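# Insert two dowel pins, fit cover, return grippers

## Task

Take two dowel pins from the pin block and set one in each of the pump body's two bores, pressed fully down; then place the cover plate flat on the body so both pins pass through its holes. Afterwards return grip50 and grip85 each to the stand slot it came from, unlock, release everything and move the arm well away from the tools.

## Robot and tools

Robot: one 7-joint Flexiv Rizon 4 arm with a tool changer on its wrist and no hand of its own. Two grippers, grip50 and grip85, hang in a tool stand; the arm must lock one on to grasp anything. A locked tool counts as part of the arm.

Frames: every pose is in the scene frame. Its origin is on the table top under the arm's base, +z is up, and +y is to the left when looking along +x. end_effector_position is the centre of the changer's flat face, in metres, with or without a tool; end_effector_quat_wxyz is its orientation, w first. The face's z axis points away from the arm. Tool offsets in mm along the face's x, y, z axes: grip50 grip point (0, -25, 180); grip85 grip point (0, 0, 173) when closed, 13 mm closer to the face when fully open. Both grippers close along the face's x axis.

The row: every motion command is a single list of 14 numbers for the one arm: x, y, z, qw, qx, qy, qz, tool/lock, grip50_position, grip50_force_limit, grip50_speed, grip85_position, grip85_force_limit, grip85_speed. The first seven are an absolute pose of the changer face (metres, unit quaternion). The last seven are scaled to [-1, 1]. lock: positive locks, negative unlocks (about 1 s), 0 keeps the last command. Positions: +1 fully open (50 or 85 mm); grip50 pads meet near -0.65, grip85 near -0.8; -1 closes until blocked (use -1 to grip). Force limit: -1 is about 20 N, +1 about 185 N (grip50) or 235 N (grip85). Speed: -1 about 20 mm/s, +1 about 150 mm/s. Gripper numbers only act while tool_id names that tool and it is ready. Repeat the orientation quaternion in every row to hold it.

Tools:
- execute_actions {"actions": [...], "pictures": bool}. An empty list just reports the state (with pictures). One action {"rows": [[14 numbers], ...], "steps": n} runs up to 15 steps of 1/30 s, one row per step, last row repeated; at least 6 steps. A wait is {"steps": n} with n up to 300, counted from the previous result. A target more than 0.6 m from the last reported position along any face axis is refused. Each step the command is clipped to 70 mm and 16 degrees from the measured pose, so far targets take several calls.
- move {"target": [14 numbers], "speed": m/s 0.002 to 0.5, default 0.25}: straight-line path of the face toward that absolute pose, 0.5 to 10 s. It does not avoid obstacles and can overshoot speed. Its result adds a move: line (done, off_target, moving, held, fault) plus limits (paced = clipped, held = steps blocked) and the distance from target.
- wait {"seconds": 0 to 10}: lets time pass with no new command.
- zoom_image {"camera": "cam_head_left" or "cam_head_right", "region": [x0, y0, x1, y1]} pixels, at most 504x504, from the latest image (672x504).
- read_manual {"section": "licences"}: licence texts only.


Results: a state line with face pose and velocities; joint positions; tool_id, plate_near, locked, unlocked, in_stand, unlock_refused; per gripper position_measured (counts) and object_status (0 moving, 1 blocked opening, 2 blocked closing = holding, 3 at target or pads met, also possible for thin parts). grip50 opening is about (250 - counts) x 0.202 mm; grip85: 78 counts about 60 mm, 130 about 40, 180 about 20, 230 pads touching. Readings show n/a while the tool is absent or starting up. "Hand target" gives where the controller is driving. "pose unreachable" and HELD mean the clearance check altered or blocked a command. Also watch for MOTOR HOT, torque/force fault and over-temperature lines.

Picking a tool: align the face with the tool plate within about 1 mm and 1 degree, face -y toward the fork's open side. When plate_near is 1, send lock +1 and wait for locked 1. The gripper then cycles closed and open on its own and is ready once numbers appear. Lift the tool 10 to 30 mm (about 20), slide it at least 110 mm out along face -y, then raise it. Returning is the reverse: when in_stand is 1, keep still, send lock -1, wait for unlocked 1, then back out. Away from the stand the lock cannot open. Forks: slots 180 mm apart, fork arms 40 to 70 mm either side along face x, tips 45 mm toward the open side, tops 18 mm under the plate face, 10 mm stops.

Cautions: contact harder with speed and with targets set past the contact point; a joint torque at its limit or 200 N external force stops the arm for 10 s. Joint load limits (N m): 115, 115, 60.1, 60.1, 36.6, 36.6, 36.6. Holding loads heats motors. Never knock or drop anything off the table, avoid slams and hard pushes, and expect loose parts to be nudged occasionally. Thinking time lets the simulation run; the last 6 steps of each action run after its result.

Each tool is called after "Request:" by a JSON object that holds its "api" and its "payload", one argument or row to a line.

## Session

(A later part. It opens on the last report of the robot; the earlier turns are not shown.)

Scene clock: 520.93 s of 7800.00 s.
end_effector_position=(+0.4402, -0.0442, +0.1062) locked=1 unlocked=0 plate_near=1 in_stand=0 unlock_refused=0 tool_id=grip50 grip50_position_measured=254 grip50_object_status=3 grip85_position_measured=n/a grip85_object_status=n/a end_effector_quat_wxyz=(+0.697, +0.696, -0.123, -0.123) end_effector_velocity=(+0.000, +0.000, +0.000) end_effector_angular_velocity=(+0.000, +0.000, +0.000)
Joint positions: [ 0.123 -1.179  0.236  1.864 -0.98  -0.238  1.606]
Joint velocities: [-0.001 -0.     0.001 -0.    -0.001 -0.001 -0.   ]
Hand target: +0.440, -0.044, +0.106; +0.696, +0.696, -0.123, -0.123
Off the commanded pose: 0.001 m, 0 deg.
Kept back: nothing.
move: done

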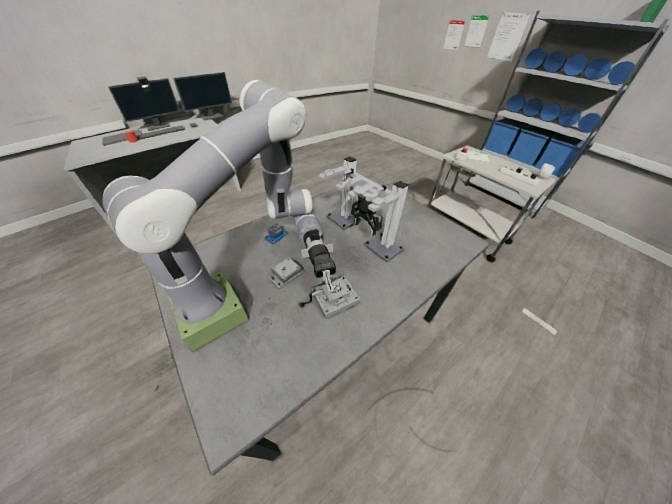

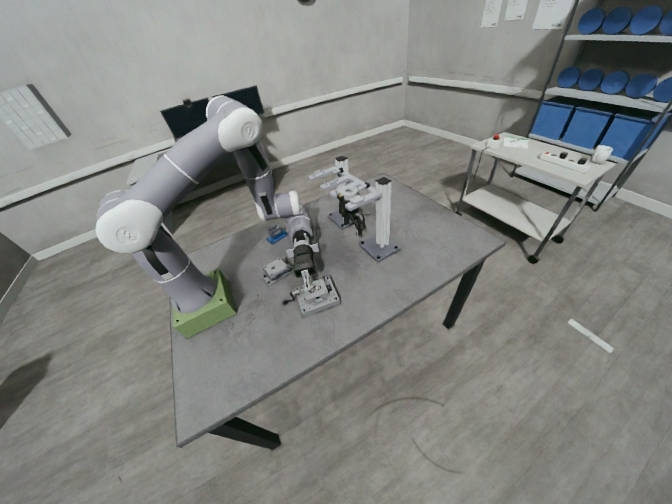

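Request:
{"api": "move", "payload": {
  "target": [0.4402,-0.044,0.110,0.6964,0.6964,-0.1228,-0.1228,0,-1,1,-1,0,0,0],
  "speed": 0.008
}}

Request:
{"api": "move", "payload": {
  "target": [0.4472,-0.0465,0.1095,0.6964,0.6964,-0.1228,-0.1228,0,-1,1,-1,0,0,0],
  "speed": 0.008
}}

Request:
{"api": "move", "payload": {
  "target": [0.4472,-0.0465,0.1055,0.6964,0.6964,-0.1228,-0.1228,0,-1,1,-1,0,0,0],
  "speed": 0.003
}}

Request:
{"api": "move", "payload": {
  "target": [0.4472,-0.0465,0.110,0.6964,0.6964,-0.1228,-0.1228,0,-1,1,-1,0,0,0],
  "speed": 0.008
}}

Request:
{"api": "move", "payload": {
  "target": [0.4447,-0.0424,0.1095,0.6964,0.6964,-0.1228,-0.1228,0,-1,1,-1,0,0,0],
  "speed": 0.008
}}

Request:
{"api": "move", "payload": {
  "target": [0.4447,-0.0424,0.1055,0.6964,0.6964,-0.1228,-0.1228,0,-1,1,-1,0,0,0],
  "speed": 0.003
}}

Request:
{"api": "move", "payload": {
  "target": [0.4447,-0.0424,0.110,0.6964,0.6964,-0.1228,-0.1228,0,-1,1,-1,0,0,0],
  "speed": 0.008
}}

Request:
{"api": "move", "payload": {
  "target": [0.4427,-0.048,0.1095,0.6964,0.6964,-0.1228,-0.1228,0,-1,1,-1,0,0,0],
  "speed": 0.008
}}

Request:
{"api": "move", "payload": {
  "target": [0.4427,-0.048,0.1055,0.6964,0.6964,-0.1228,-0.1228,0,-1,1,-1,0,0,0],
  "speed": 0.003
}}

Scene clock: 522.40 s of 7800.00 s.
end_effector_position=(+0.4403, -0.0440, +0.1099) locked=1 unlocked=0 plate_near=1 in_stand=0 unlock_refused=0 tool_id=grip50 grip50_position_measured=254 grip50_object_status=3 grip85_position_measured=n/a grip85_object_status=n/a end_effector_quat_wxyz=(+0.696, +0.696, -0.123, -0.123) end_effector_velocity=(+0.000, +0.000, +0.000) end_effector_angular_velocity=(+0.000, +0.000, +0.001)
Joint positions: [ 0.121 -1.17   0.238  1.87  -0.98  -0.238  1.604]
Joint velocities: [ 0.     0.     0.    -0.    -0.    -0.    -0.001]
Hand target: +0.440, -0.044, +0.110; +0.696, +0.696, -0.123, -0.123
Off the commanded pose: 0.000 m, 0 deg.
Kept back: nothing.
move: done

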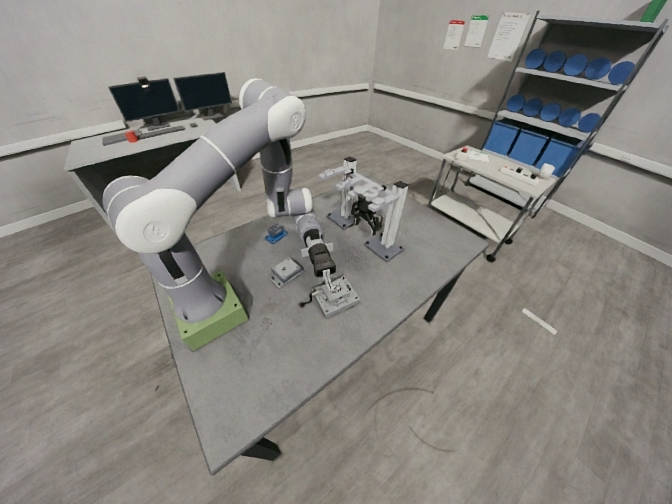

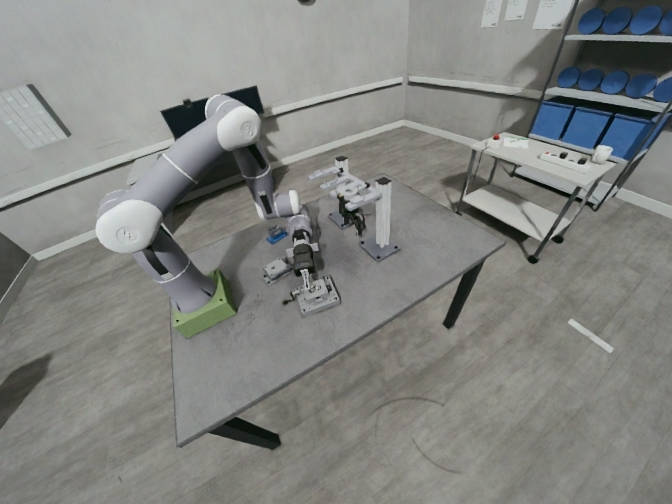

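Scene clock: 523.53 s of 7800.00 s.
end_effector_position=(+0.4472, -0.0465, +0.1096) locked=1 unlocked=0 plate_near=1 in_stand=0 unlock_refused=0 tool_id=grip50 grip50_position_measured=254 grip50_object_status=3 grip85_position_measured=n/a grip85_object_status=n/a end_effector_quat_wxyz=(+0.696, +0.696, -0.123, -0.123) end_effector_velocity=(+0.000, -0.000, +0.000) end_effector_angular_velocity=(-0.000, -0.000, +0.000)
Joint positions: [ 0.121 -1.173  0.23   1.855 -0.986 -0.238  1.591]
Joint velocities: [ 0. -0. -0. -0. -0. -0.  0.]
Hand target: +0.447, -0.047, +0.110; +0.696, +0.696, -0.123, -0.123
Off the commanded pose: 0.000 m, 0 deg.
Kept back: nothing.
move: done

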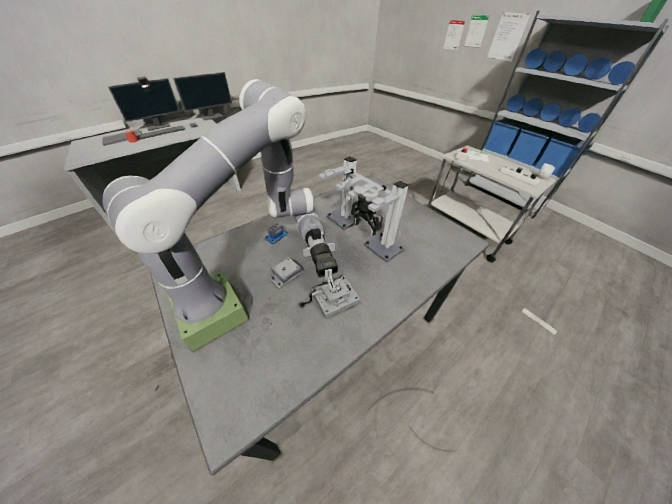

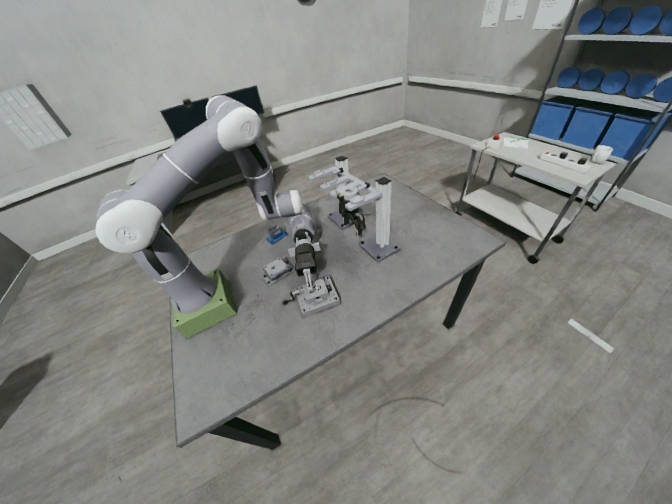

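Scene clock: 525.10 s of 7800.00 s.
end_effector_position=(+0.4475, -0.0471, +0.1069) locked=1 unlocked=0 plate_near=1 in_stand=0 unlock_refused=0 tool_id=grip50 grip50_position_measured=254 grip50_object_status=3 grip85_position_measured=n/a grip85_object_status=n/a end_effector_quat_wxyz=(+0.698, +0.695, -0.123, -0.123) end_effector_velocity=(+0.000, +0.000, -0.000) end_effector_angular_velocity=(+0.001, +0.001, +0.000)
Joint positions: [ 0.119 -1.182  0.231  1.849 -0.989 -0.243  1.593]
Joint velocities: [-0.006 -0.002  0.007 -0.001 -0.005 -0.005  0.002]
Hand target: +0.447, -0.046, +0.106; +0.696, +0.696, -0.123, -0.123
Off the commanded pose: 0.002 m, 0 deg.
Kept back: nothing.
move: done

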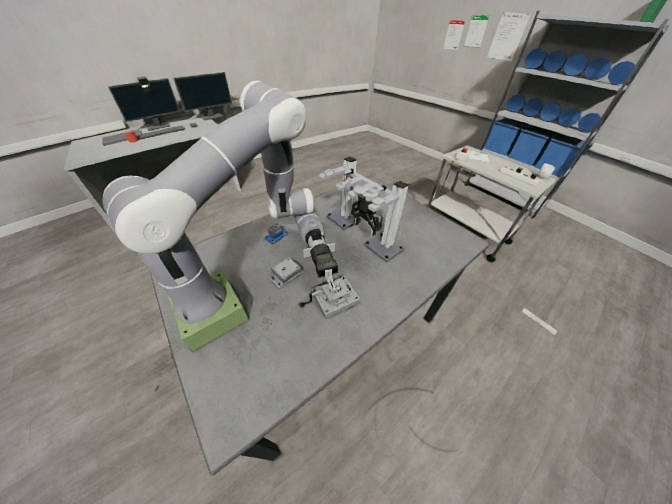

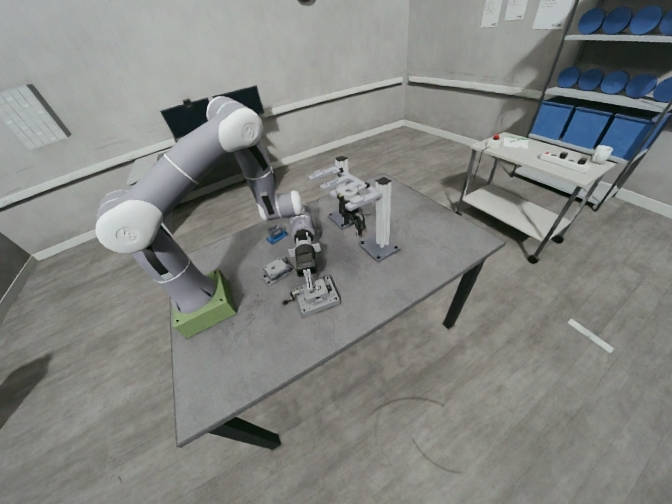

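Scene clock: 525.80 s of 7800.00 s.
end_effector_position=(+0.4472, -0.0465, +0.1100) locked=1 unlocked=0 plate_near=1 in_stand=0 unlock_refused=0 tool_id=grip50 grip50_position_measured=254 grip50_object_status=3 grip85_position_measured=n/a grip85_object_status=n/a end_effector_quat_wxyz=(+0.696, +0.696, -0.123, -0.123) end_effector_velocity=(+0.000, +0.000, +0.000) end_effector_angular_velocity=(+0.000, -0.001, +0.001)
Joint positions: [ 0.116 -1.174  0.235  1.855 -0.989 -0.243  1.592]
Joint velocities: [-0.     0.001  0.     0.    -0.001 -0.     0.001]
Hand target: +0.447, -0.047, +0.110; +0.696, +0.696, -0.123, -0.123
Off the commanded pose: 0.000 m, 0 deg.
Kept back: nothing.
move: done

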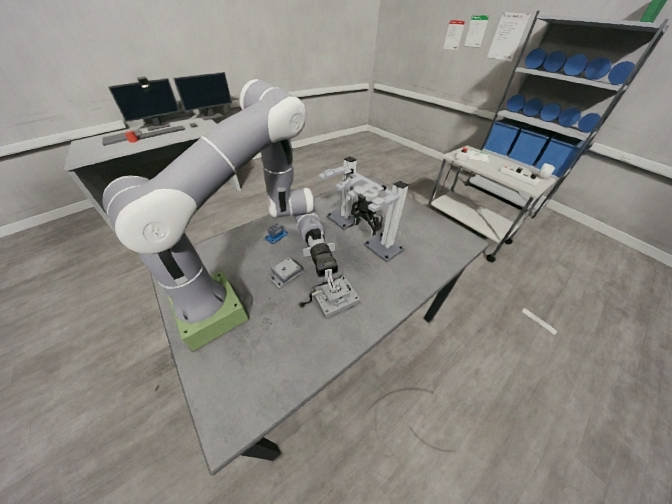

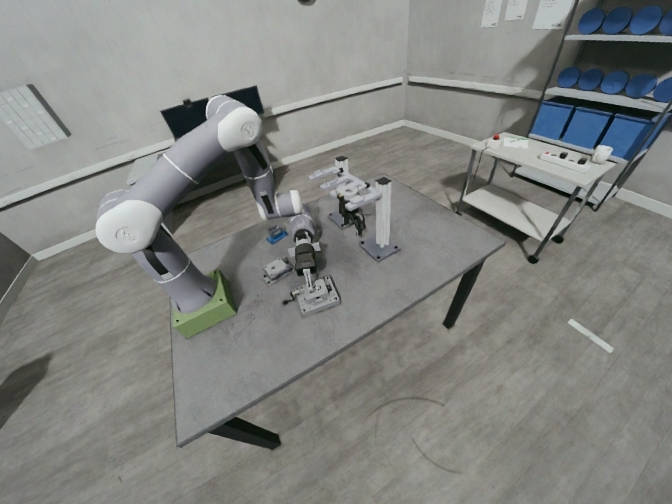

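Scene clock: 526.63 s of 7800.00 s.
end_effector_position=(+0.4449, -0.0423, +0.1096) locked=1 unlocked=0 plate_near=1 in_stand=0 unlock_refused=0 tool_id=grip50 grip50_position_measured=254 grip50_object_status=3 grip85_position_measured=n/a grip85_object_status=n/a end_effector_quat_wxyz=(+0.696, +0.697, -0.123, -0.123) end_effector_velocity=(+0.000, -0.000, +0.000) end_effector_angular_velocity=(-0.000, -0.000, +0.001)
Joint positions: [ 0.122 -1.175  0.24   1.856 -0.982 -0.245  1.597]
Joint velocities: [-0.     0.    -0.     0.    -0.001  0.    -0.   ]
Hand target: +0.445, -0.042, +0.109; +0.696, +0.696, -0.123, -0.123
Off the commanded pose: 0.000 m, 0 deg.
Kept back: nothing.
move: done

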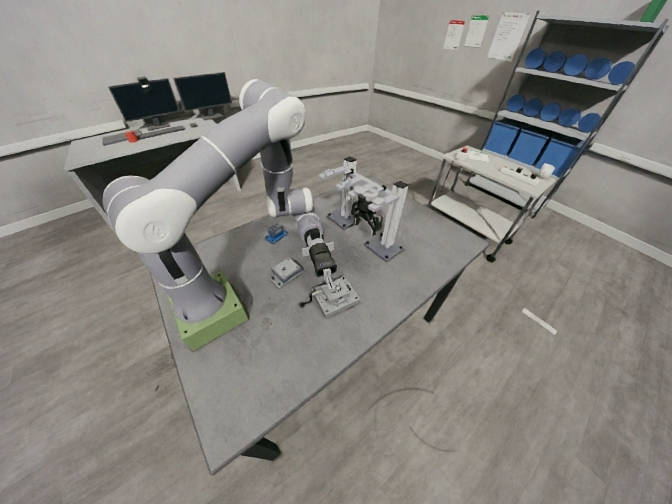

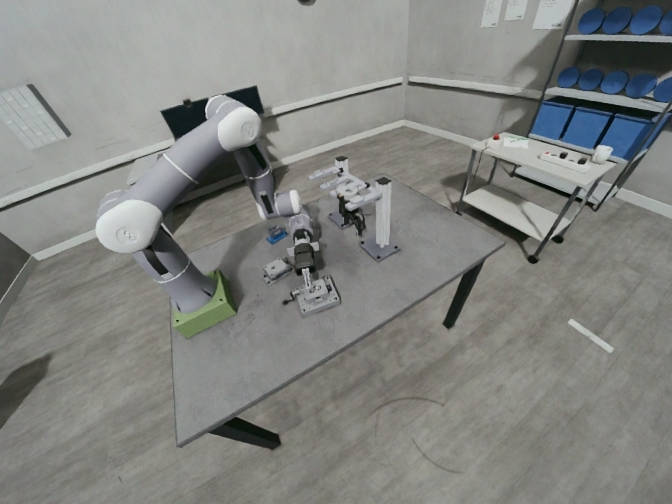

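Scene clock: 528.20 s of 7800.00 s.
end_effector_position=(+0.4450, -0.0430, +0.1069) locked=1 unlocked=0 plate_near=1 in_stand=0 unlock_refused=0 tool_id=grip50 grip50_position_measured=254 grip50_object_status=3 grip85_position_measured=n/a grip85_object_status=n/a end_effector_quat_wxyz=(+0.698, +0.695, -0.123, -0.123) end_effector_velocity=(+0.000, -0.000, +0.000) end_effector_angular_velocity=(-0.000, +0.000, +0.000)
Joint positions: [ 0.12  -1.183  0.241  1.85  -0.984 -0.249  1.6  ]
Joint velocities: [-0.006 -0.002  0.006 -0.001 -0.004 -0.005  0.002]
Hand target: +0.445, -0.042, +0.106; +0.696, +0.696, -0.123, -0.123
Off the commanded pose: 0.002 m, 0 deg.
Kept back: nothing.
move: done

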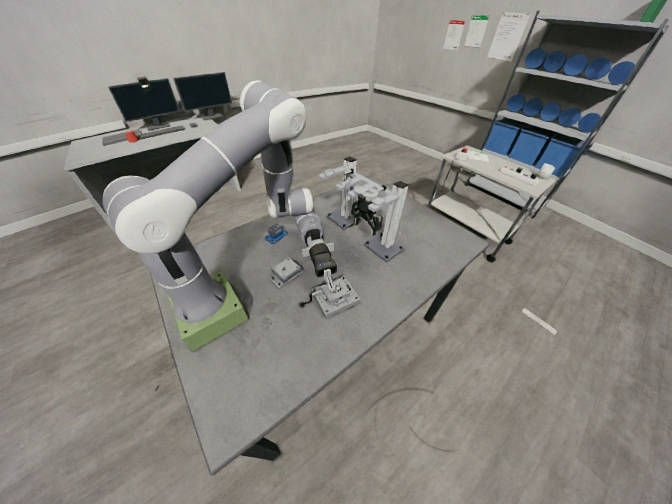

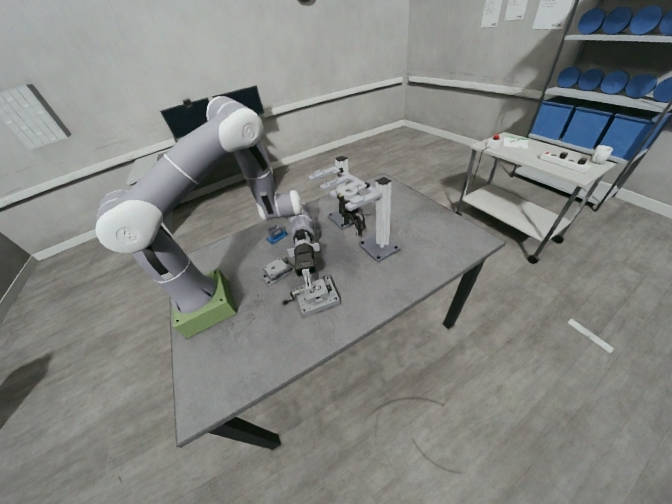

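Scene clock: 528.90 s of 7800.00 s.
end_effector_position=(+0.4447, -0.0424, +0.1100) locked=1 unlocked=0 plate_near=1 in_stand=0 unlock_refused=0 tool_id=grip50 grip50_position_measured=254 grip50_object_status=3 grip85_position_measured=n/a grip85_object_status=n/a end_effector_quat_wxyz=(+0.696, +0.696, -0.123, -0.123) end_effector_velocity=(+0.000, +0.000, -0.000) end_effector_angular_velocity=(+0.001, +0.000, -0.000)
Joint positions: [ 0.117 -1.175  0.245  1.856 -0.984 -0.25   1.599]
Joint velocities: [-0.001 -0.     0.001 -0.    -0.    -0.    -0.   ]
Hand target: +0.445, -0.042, +0.110; +0.696, +0.696, -0.123, -0.123
Off the commanded pose: 0.000 m, 0 deg.
Kept back: nothing.
move: done

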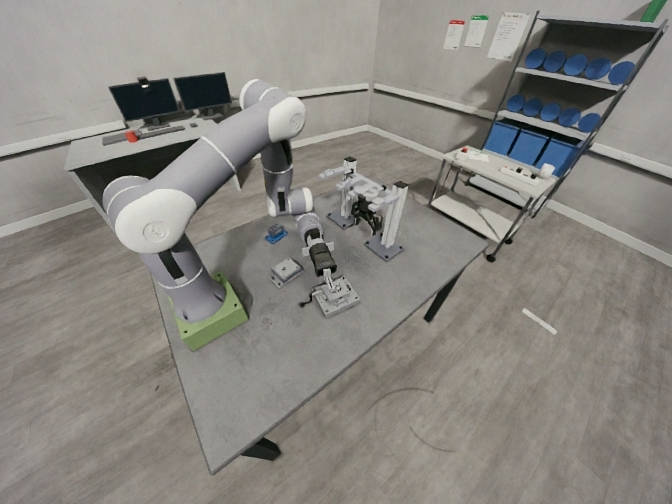

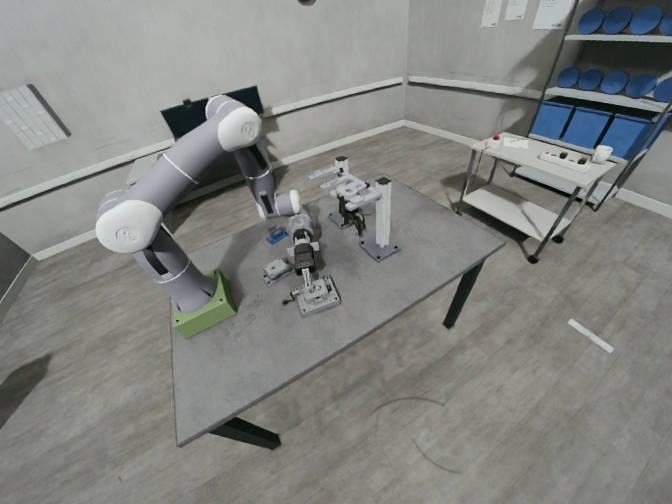

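Scene clock: 529.87 s of 7800.00 s.
end_effector_position=(+0.4426, -0.0480, +0.1094) locked=1 unlocked=0 plate_near=1 in_stand=0 unlock_refused=0 tool_id=grip50 grip50_position_measured=254 grip50_object_status=3 grip85_position_measured=n/a grip85_object_status=n/a end_effector_quat_wxyz=(+0.696, +0.696, -0.123, -0.123) end_effector_velocity=(+0.000, +0.000, +0.000) end_effector_angular_velocity=(+0.000, -0.000, +0.001)
Joint positions: [ 0.109 -1.173  0.241  1.866 -0.992 -0.242  1.601]
Joint velocities: [-0.     0.     0.     0.    -0.001  0.    -0.   ]
Hand target: +0.443, -0.048, +0.109; +0.696, +0.696, -0.123, -0.123
Off the commanded pose: 0.000 m, 0 deg.
Kept back: nothing.
move: done

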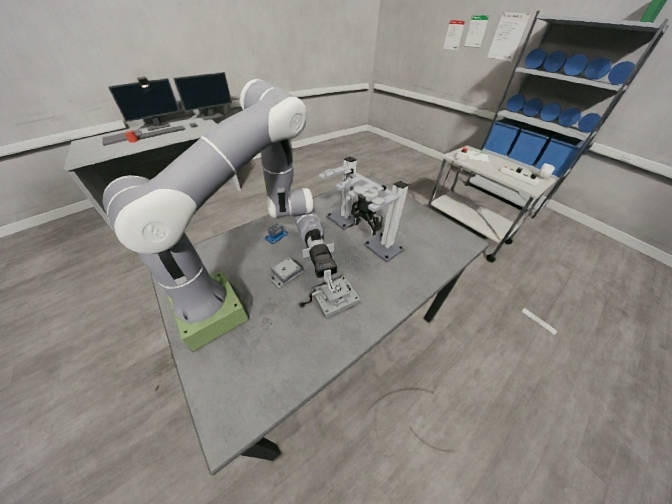

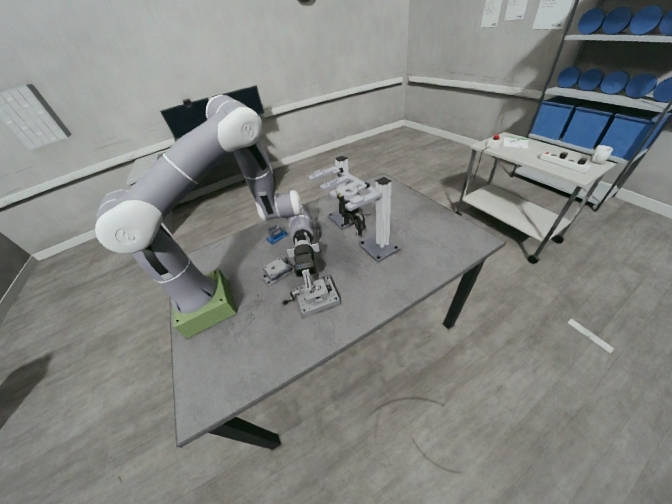

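Scene clock: 531.40 s of 7800.00 s.
end_effector_position=(+0.4430, -0.0487, +0.1069) locked=1 unlocked=0 plate_near=1 in_stand=0 unlock_refused=0 tool_id=grip50 grip50_position_measured=254 grip50_object_status=3 grip85_position_measured=n/a grip85_object_status=n/a end_effector_quat_wxyz=(+0.698, +0.695, -0.123, -0.123) end_effector_velocity=(+0.000, -0.000, +0.000) end_effector_angular_velocity=(-0.000, +0.001, +0.001)
Joint positions: [ 0.107 -1.181  0.241  1.86  -0.995 -0.246  1.605]
Joint velocities: [-0.006 -0.002  0.007 -0.001 -0.005 -0.006  0.002]
Hand target: +0.443, -0.048, +0.106; +0.696, +0.696, -0.123, -0.123
Off the commanded pose: 0.002 m, 0 deg.
Kept back: nothing.
move: done

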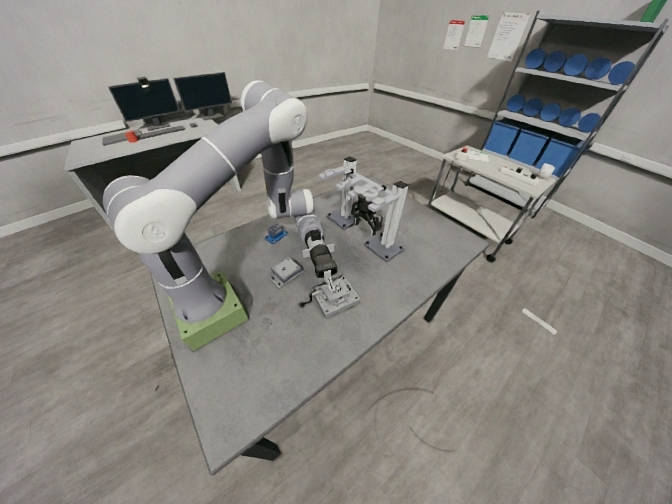

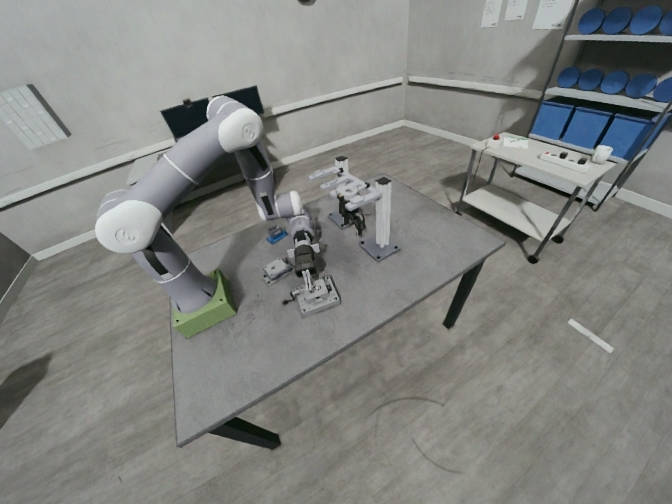

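Request:
{"api": "move", "payload": {
  "target": [0.33,-0.20,0.40,0.6964,0.6964,-0.1228,-0.1228,0,-1,1,-1,0,0,0],
  "speed": 0.15
}}

Request:
{"api": "zoom_image", "payload": {
  "camera": "cam_head_left",
  "region": [280,200,400,290]
}}

Request:
{"api": "zoom_image", "payload": {
  "camera": "cam_head_right",
  "region": [220,200,340,290]
}}

Scene clock: 534.53 s of 7800.00 s.
end_effector_position=(+0.3294, -0.2004, +0.3999) locked=1 unlocked=0 plate_near=1 in_stand=0 unlock_refused=0 tool_id=grip50 grip50_position_measured=254 grip50_object_status=3 grip85_position_measured=n/a grip85_object_status=n/a end_effector_quat_wxyz=(+0.697, +0.696, -0.123, -0.122) end_effector_velocity=(-0.000, +0.000, -0.001) end_effector_angular_velocity=(+0.000, +0.001, -0.001)
Joint positions: [-0.25  -0.276  0.26   2.517 -1.23  -0.19   1.265]
Joint velocities: [ 0.    -0.001  0.     0.     0.001 -0.     0.001]
Hand target: +0.329, -0.200, +0.400; +0.697, +0.696, -0.123, -0.122
Off the commanded pose: 0.001 m, 0 deg.
Kept back: nothing.
move: done

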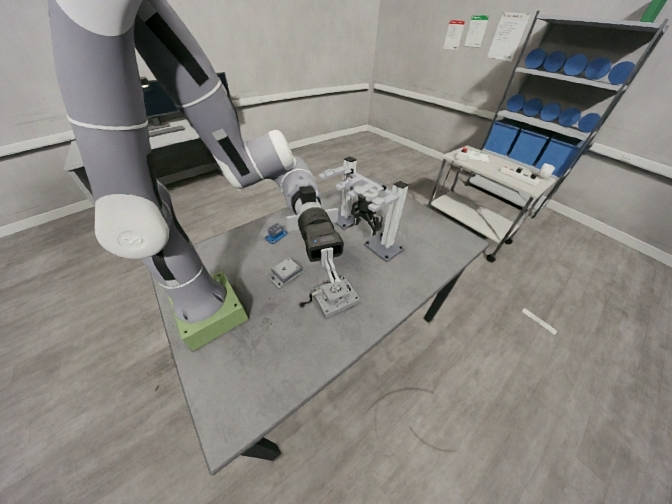

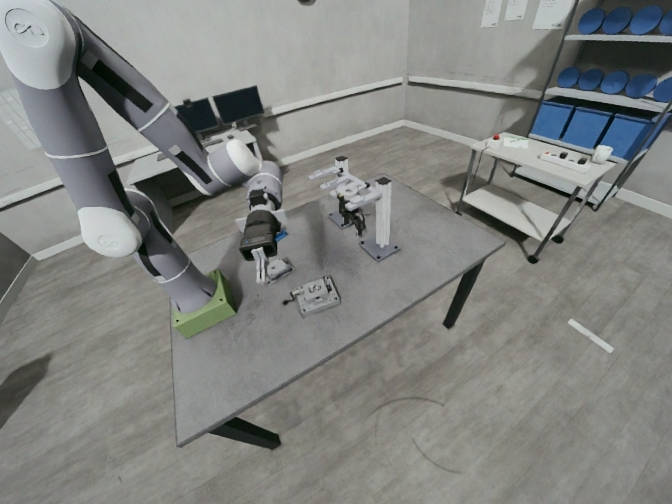

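Region (280, 200, 400, 290) of cam_head_left's 672x504 image, scaled by 4.200, with more detail than that image has; it fills the top 378 rows of this view, and the rest is white.

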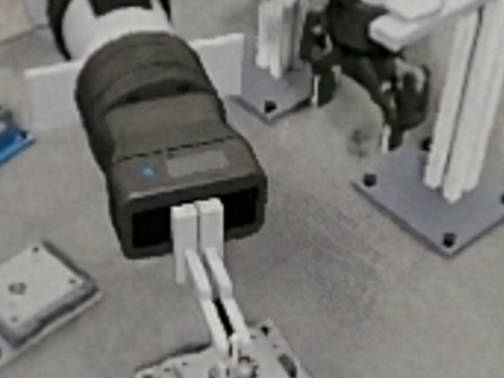

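Region (220, 200, 340, 290) of cam_head_right's 672x504 image, scaled by 4.200, with more detail than that image has; it fills the top 378 rows of this view, and the rest is white.

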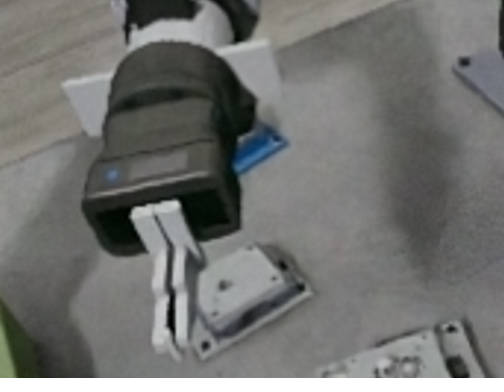

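Request:
{"api": "move", "payload": {
  "target": [0.33,-0.15,0.38,0.6533,0.6533,0.2706,0.2706,0,-1,1,-1,0,0,0]
}}

Request:
{"api": "zoom_image", "payload": {
  "camera": "cam_head_left",
  "region": [320,180,440,270]
}}

Request:
{"api": "zoom_image", "payload": {
  "camera": "cam_head_right",
  "region": [280,190,400,280]
}}

Scene clock: 537.63 s of 7800.00 s.
end_effector_position=(+0.3318, -0.1503, +0.3808) locked=1 unlocked=0 plate_near=1 in_stand=0 unlock_refused=0 tool_id=grip50 grip50_position_measured=254 grip50_object_status=3 grip85_position_measured=n/a grip85_object_status=n/a end_effector_quat_wxyz=(+0.640, +0.679, +0.263, +0.246) end_effector_velocity=(-0.000, -0.001, -0.000) end_effector_angular_velocity=(+0.001, -0.001, -0.002)
Joint positions: [-1.298 -0.135  0.593  2.688 -2.966  0.385  1.44 ]
Joint velocities: [ 0.003  0.001 -0.004 -0.     0.     0.002  0.002]
Hand target: +0.332, -0.150, +0.381; +0.639, +0.679, +0.263, +0.246
Off the commanded pose: 0.002 m, 4 deg.
joint sent to its limit — the command would take joint 4 (elbow) past its upper limit and joint 5 (forearm roll) past its lower limit, so those joints were sent only as far as their limits.
Kept back: nothing.
move: off_target; limits=paced

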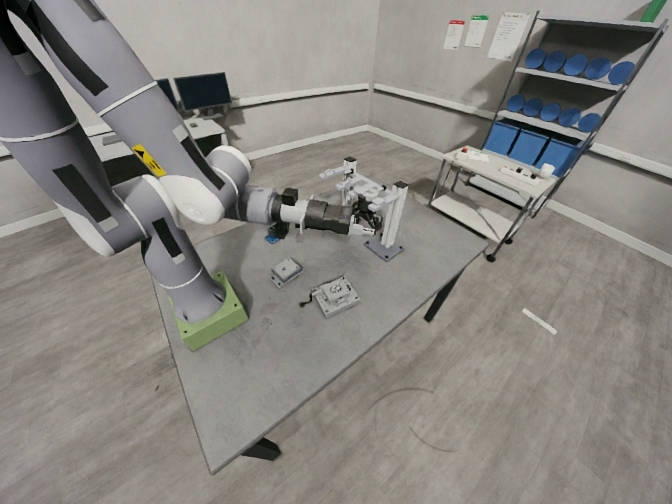

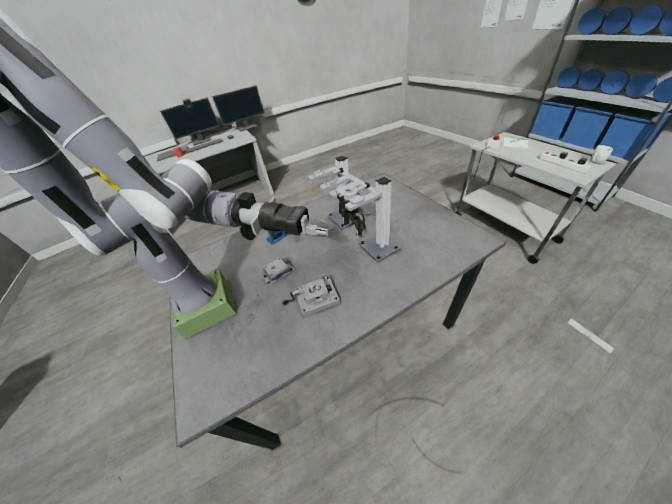

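Region (320, 180, 440, 270) of cam_head_left's 672x504 image, scaled by 4.200, with more detail than that image has; it fills the top 378 rows of this view, and the rest is white.

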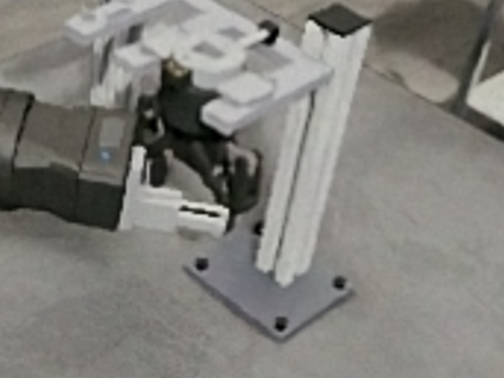

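Region (280, 190, 400, 280) of cam_head_right's 672x504 image, scaled by 4.200, with more detail than that image has; it fills the top 378 rows of this view, and the rest is white.

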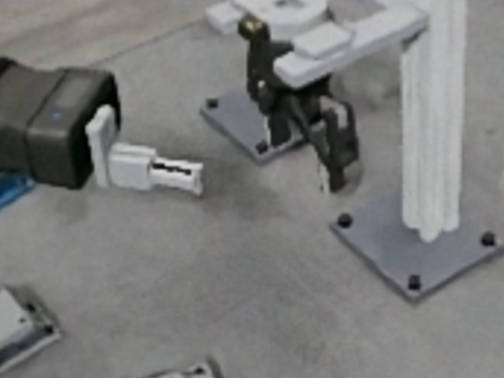

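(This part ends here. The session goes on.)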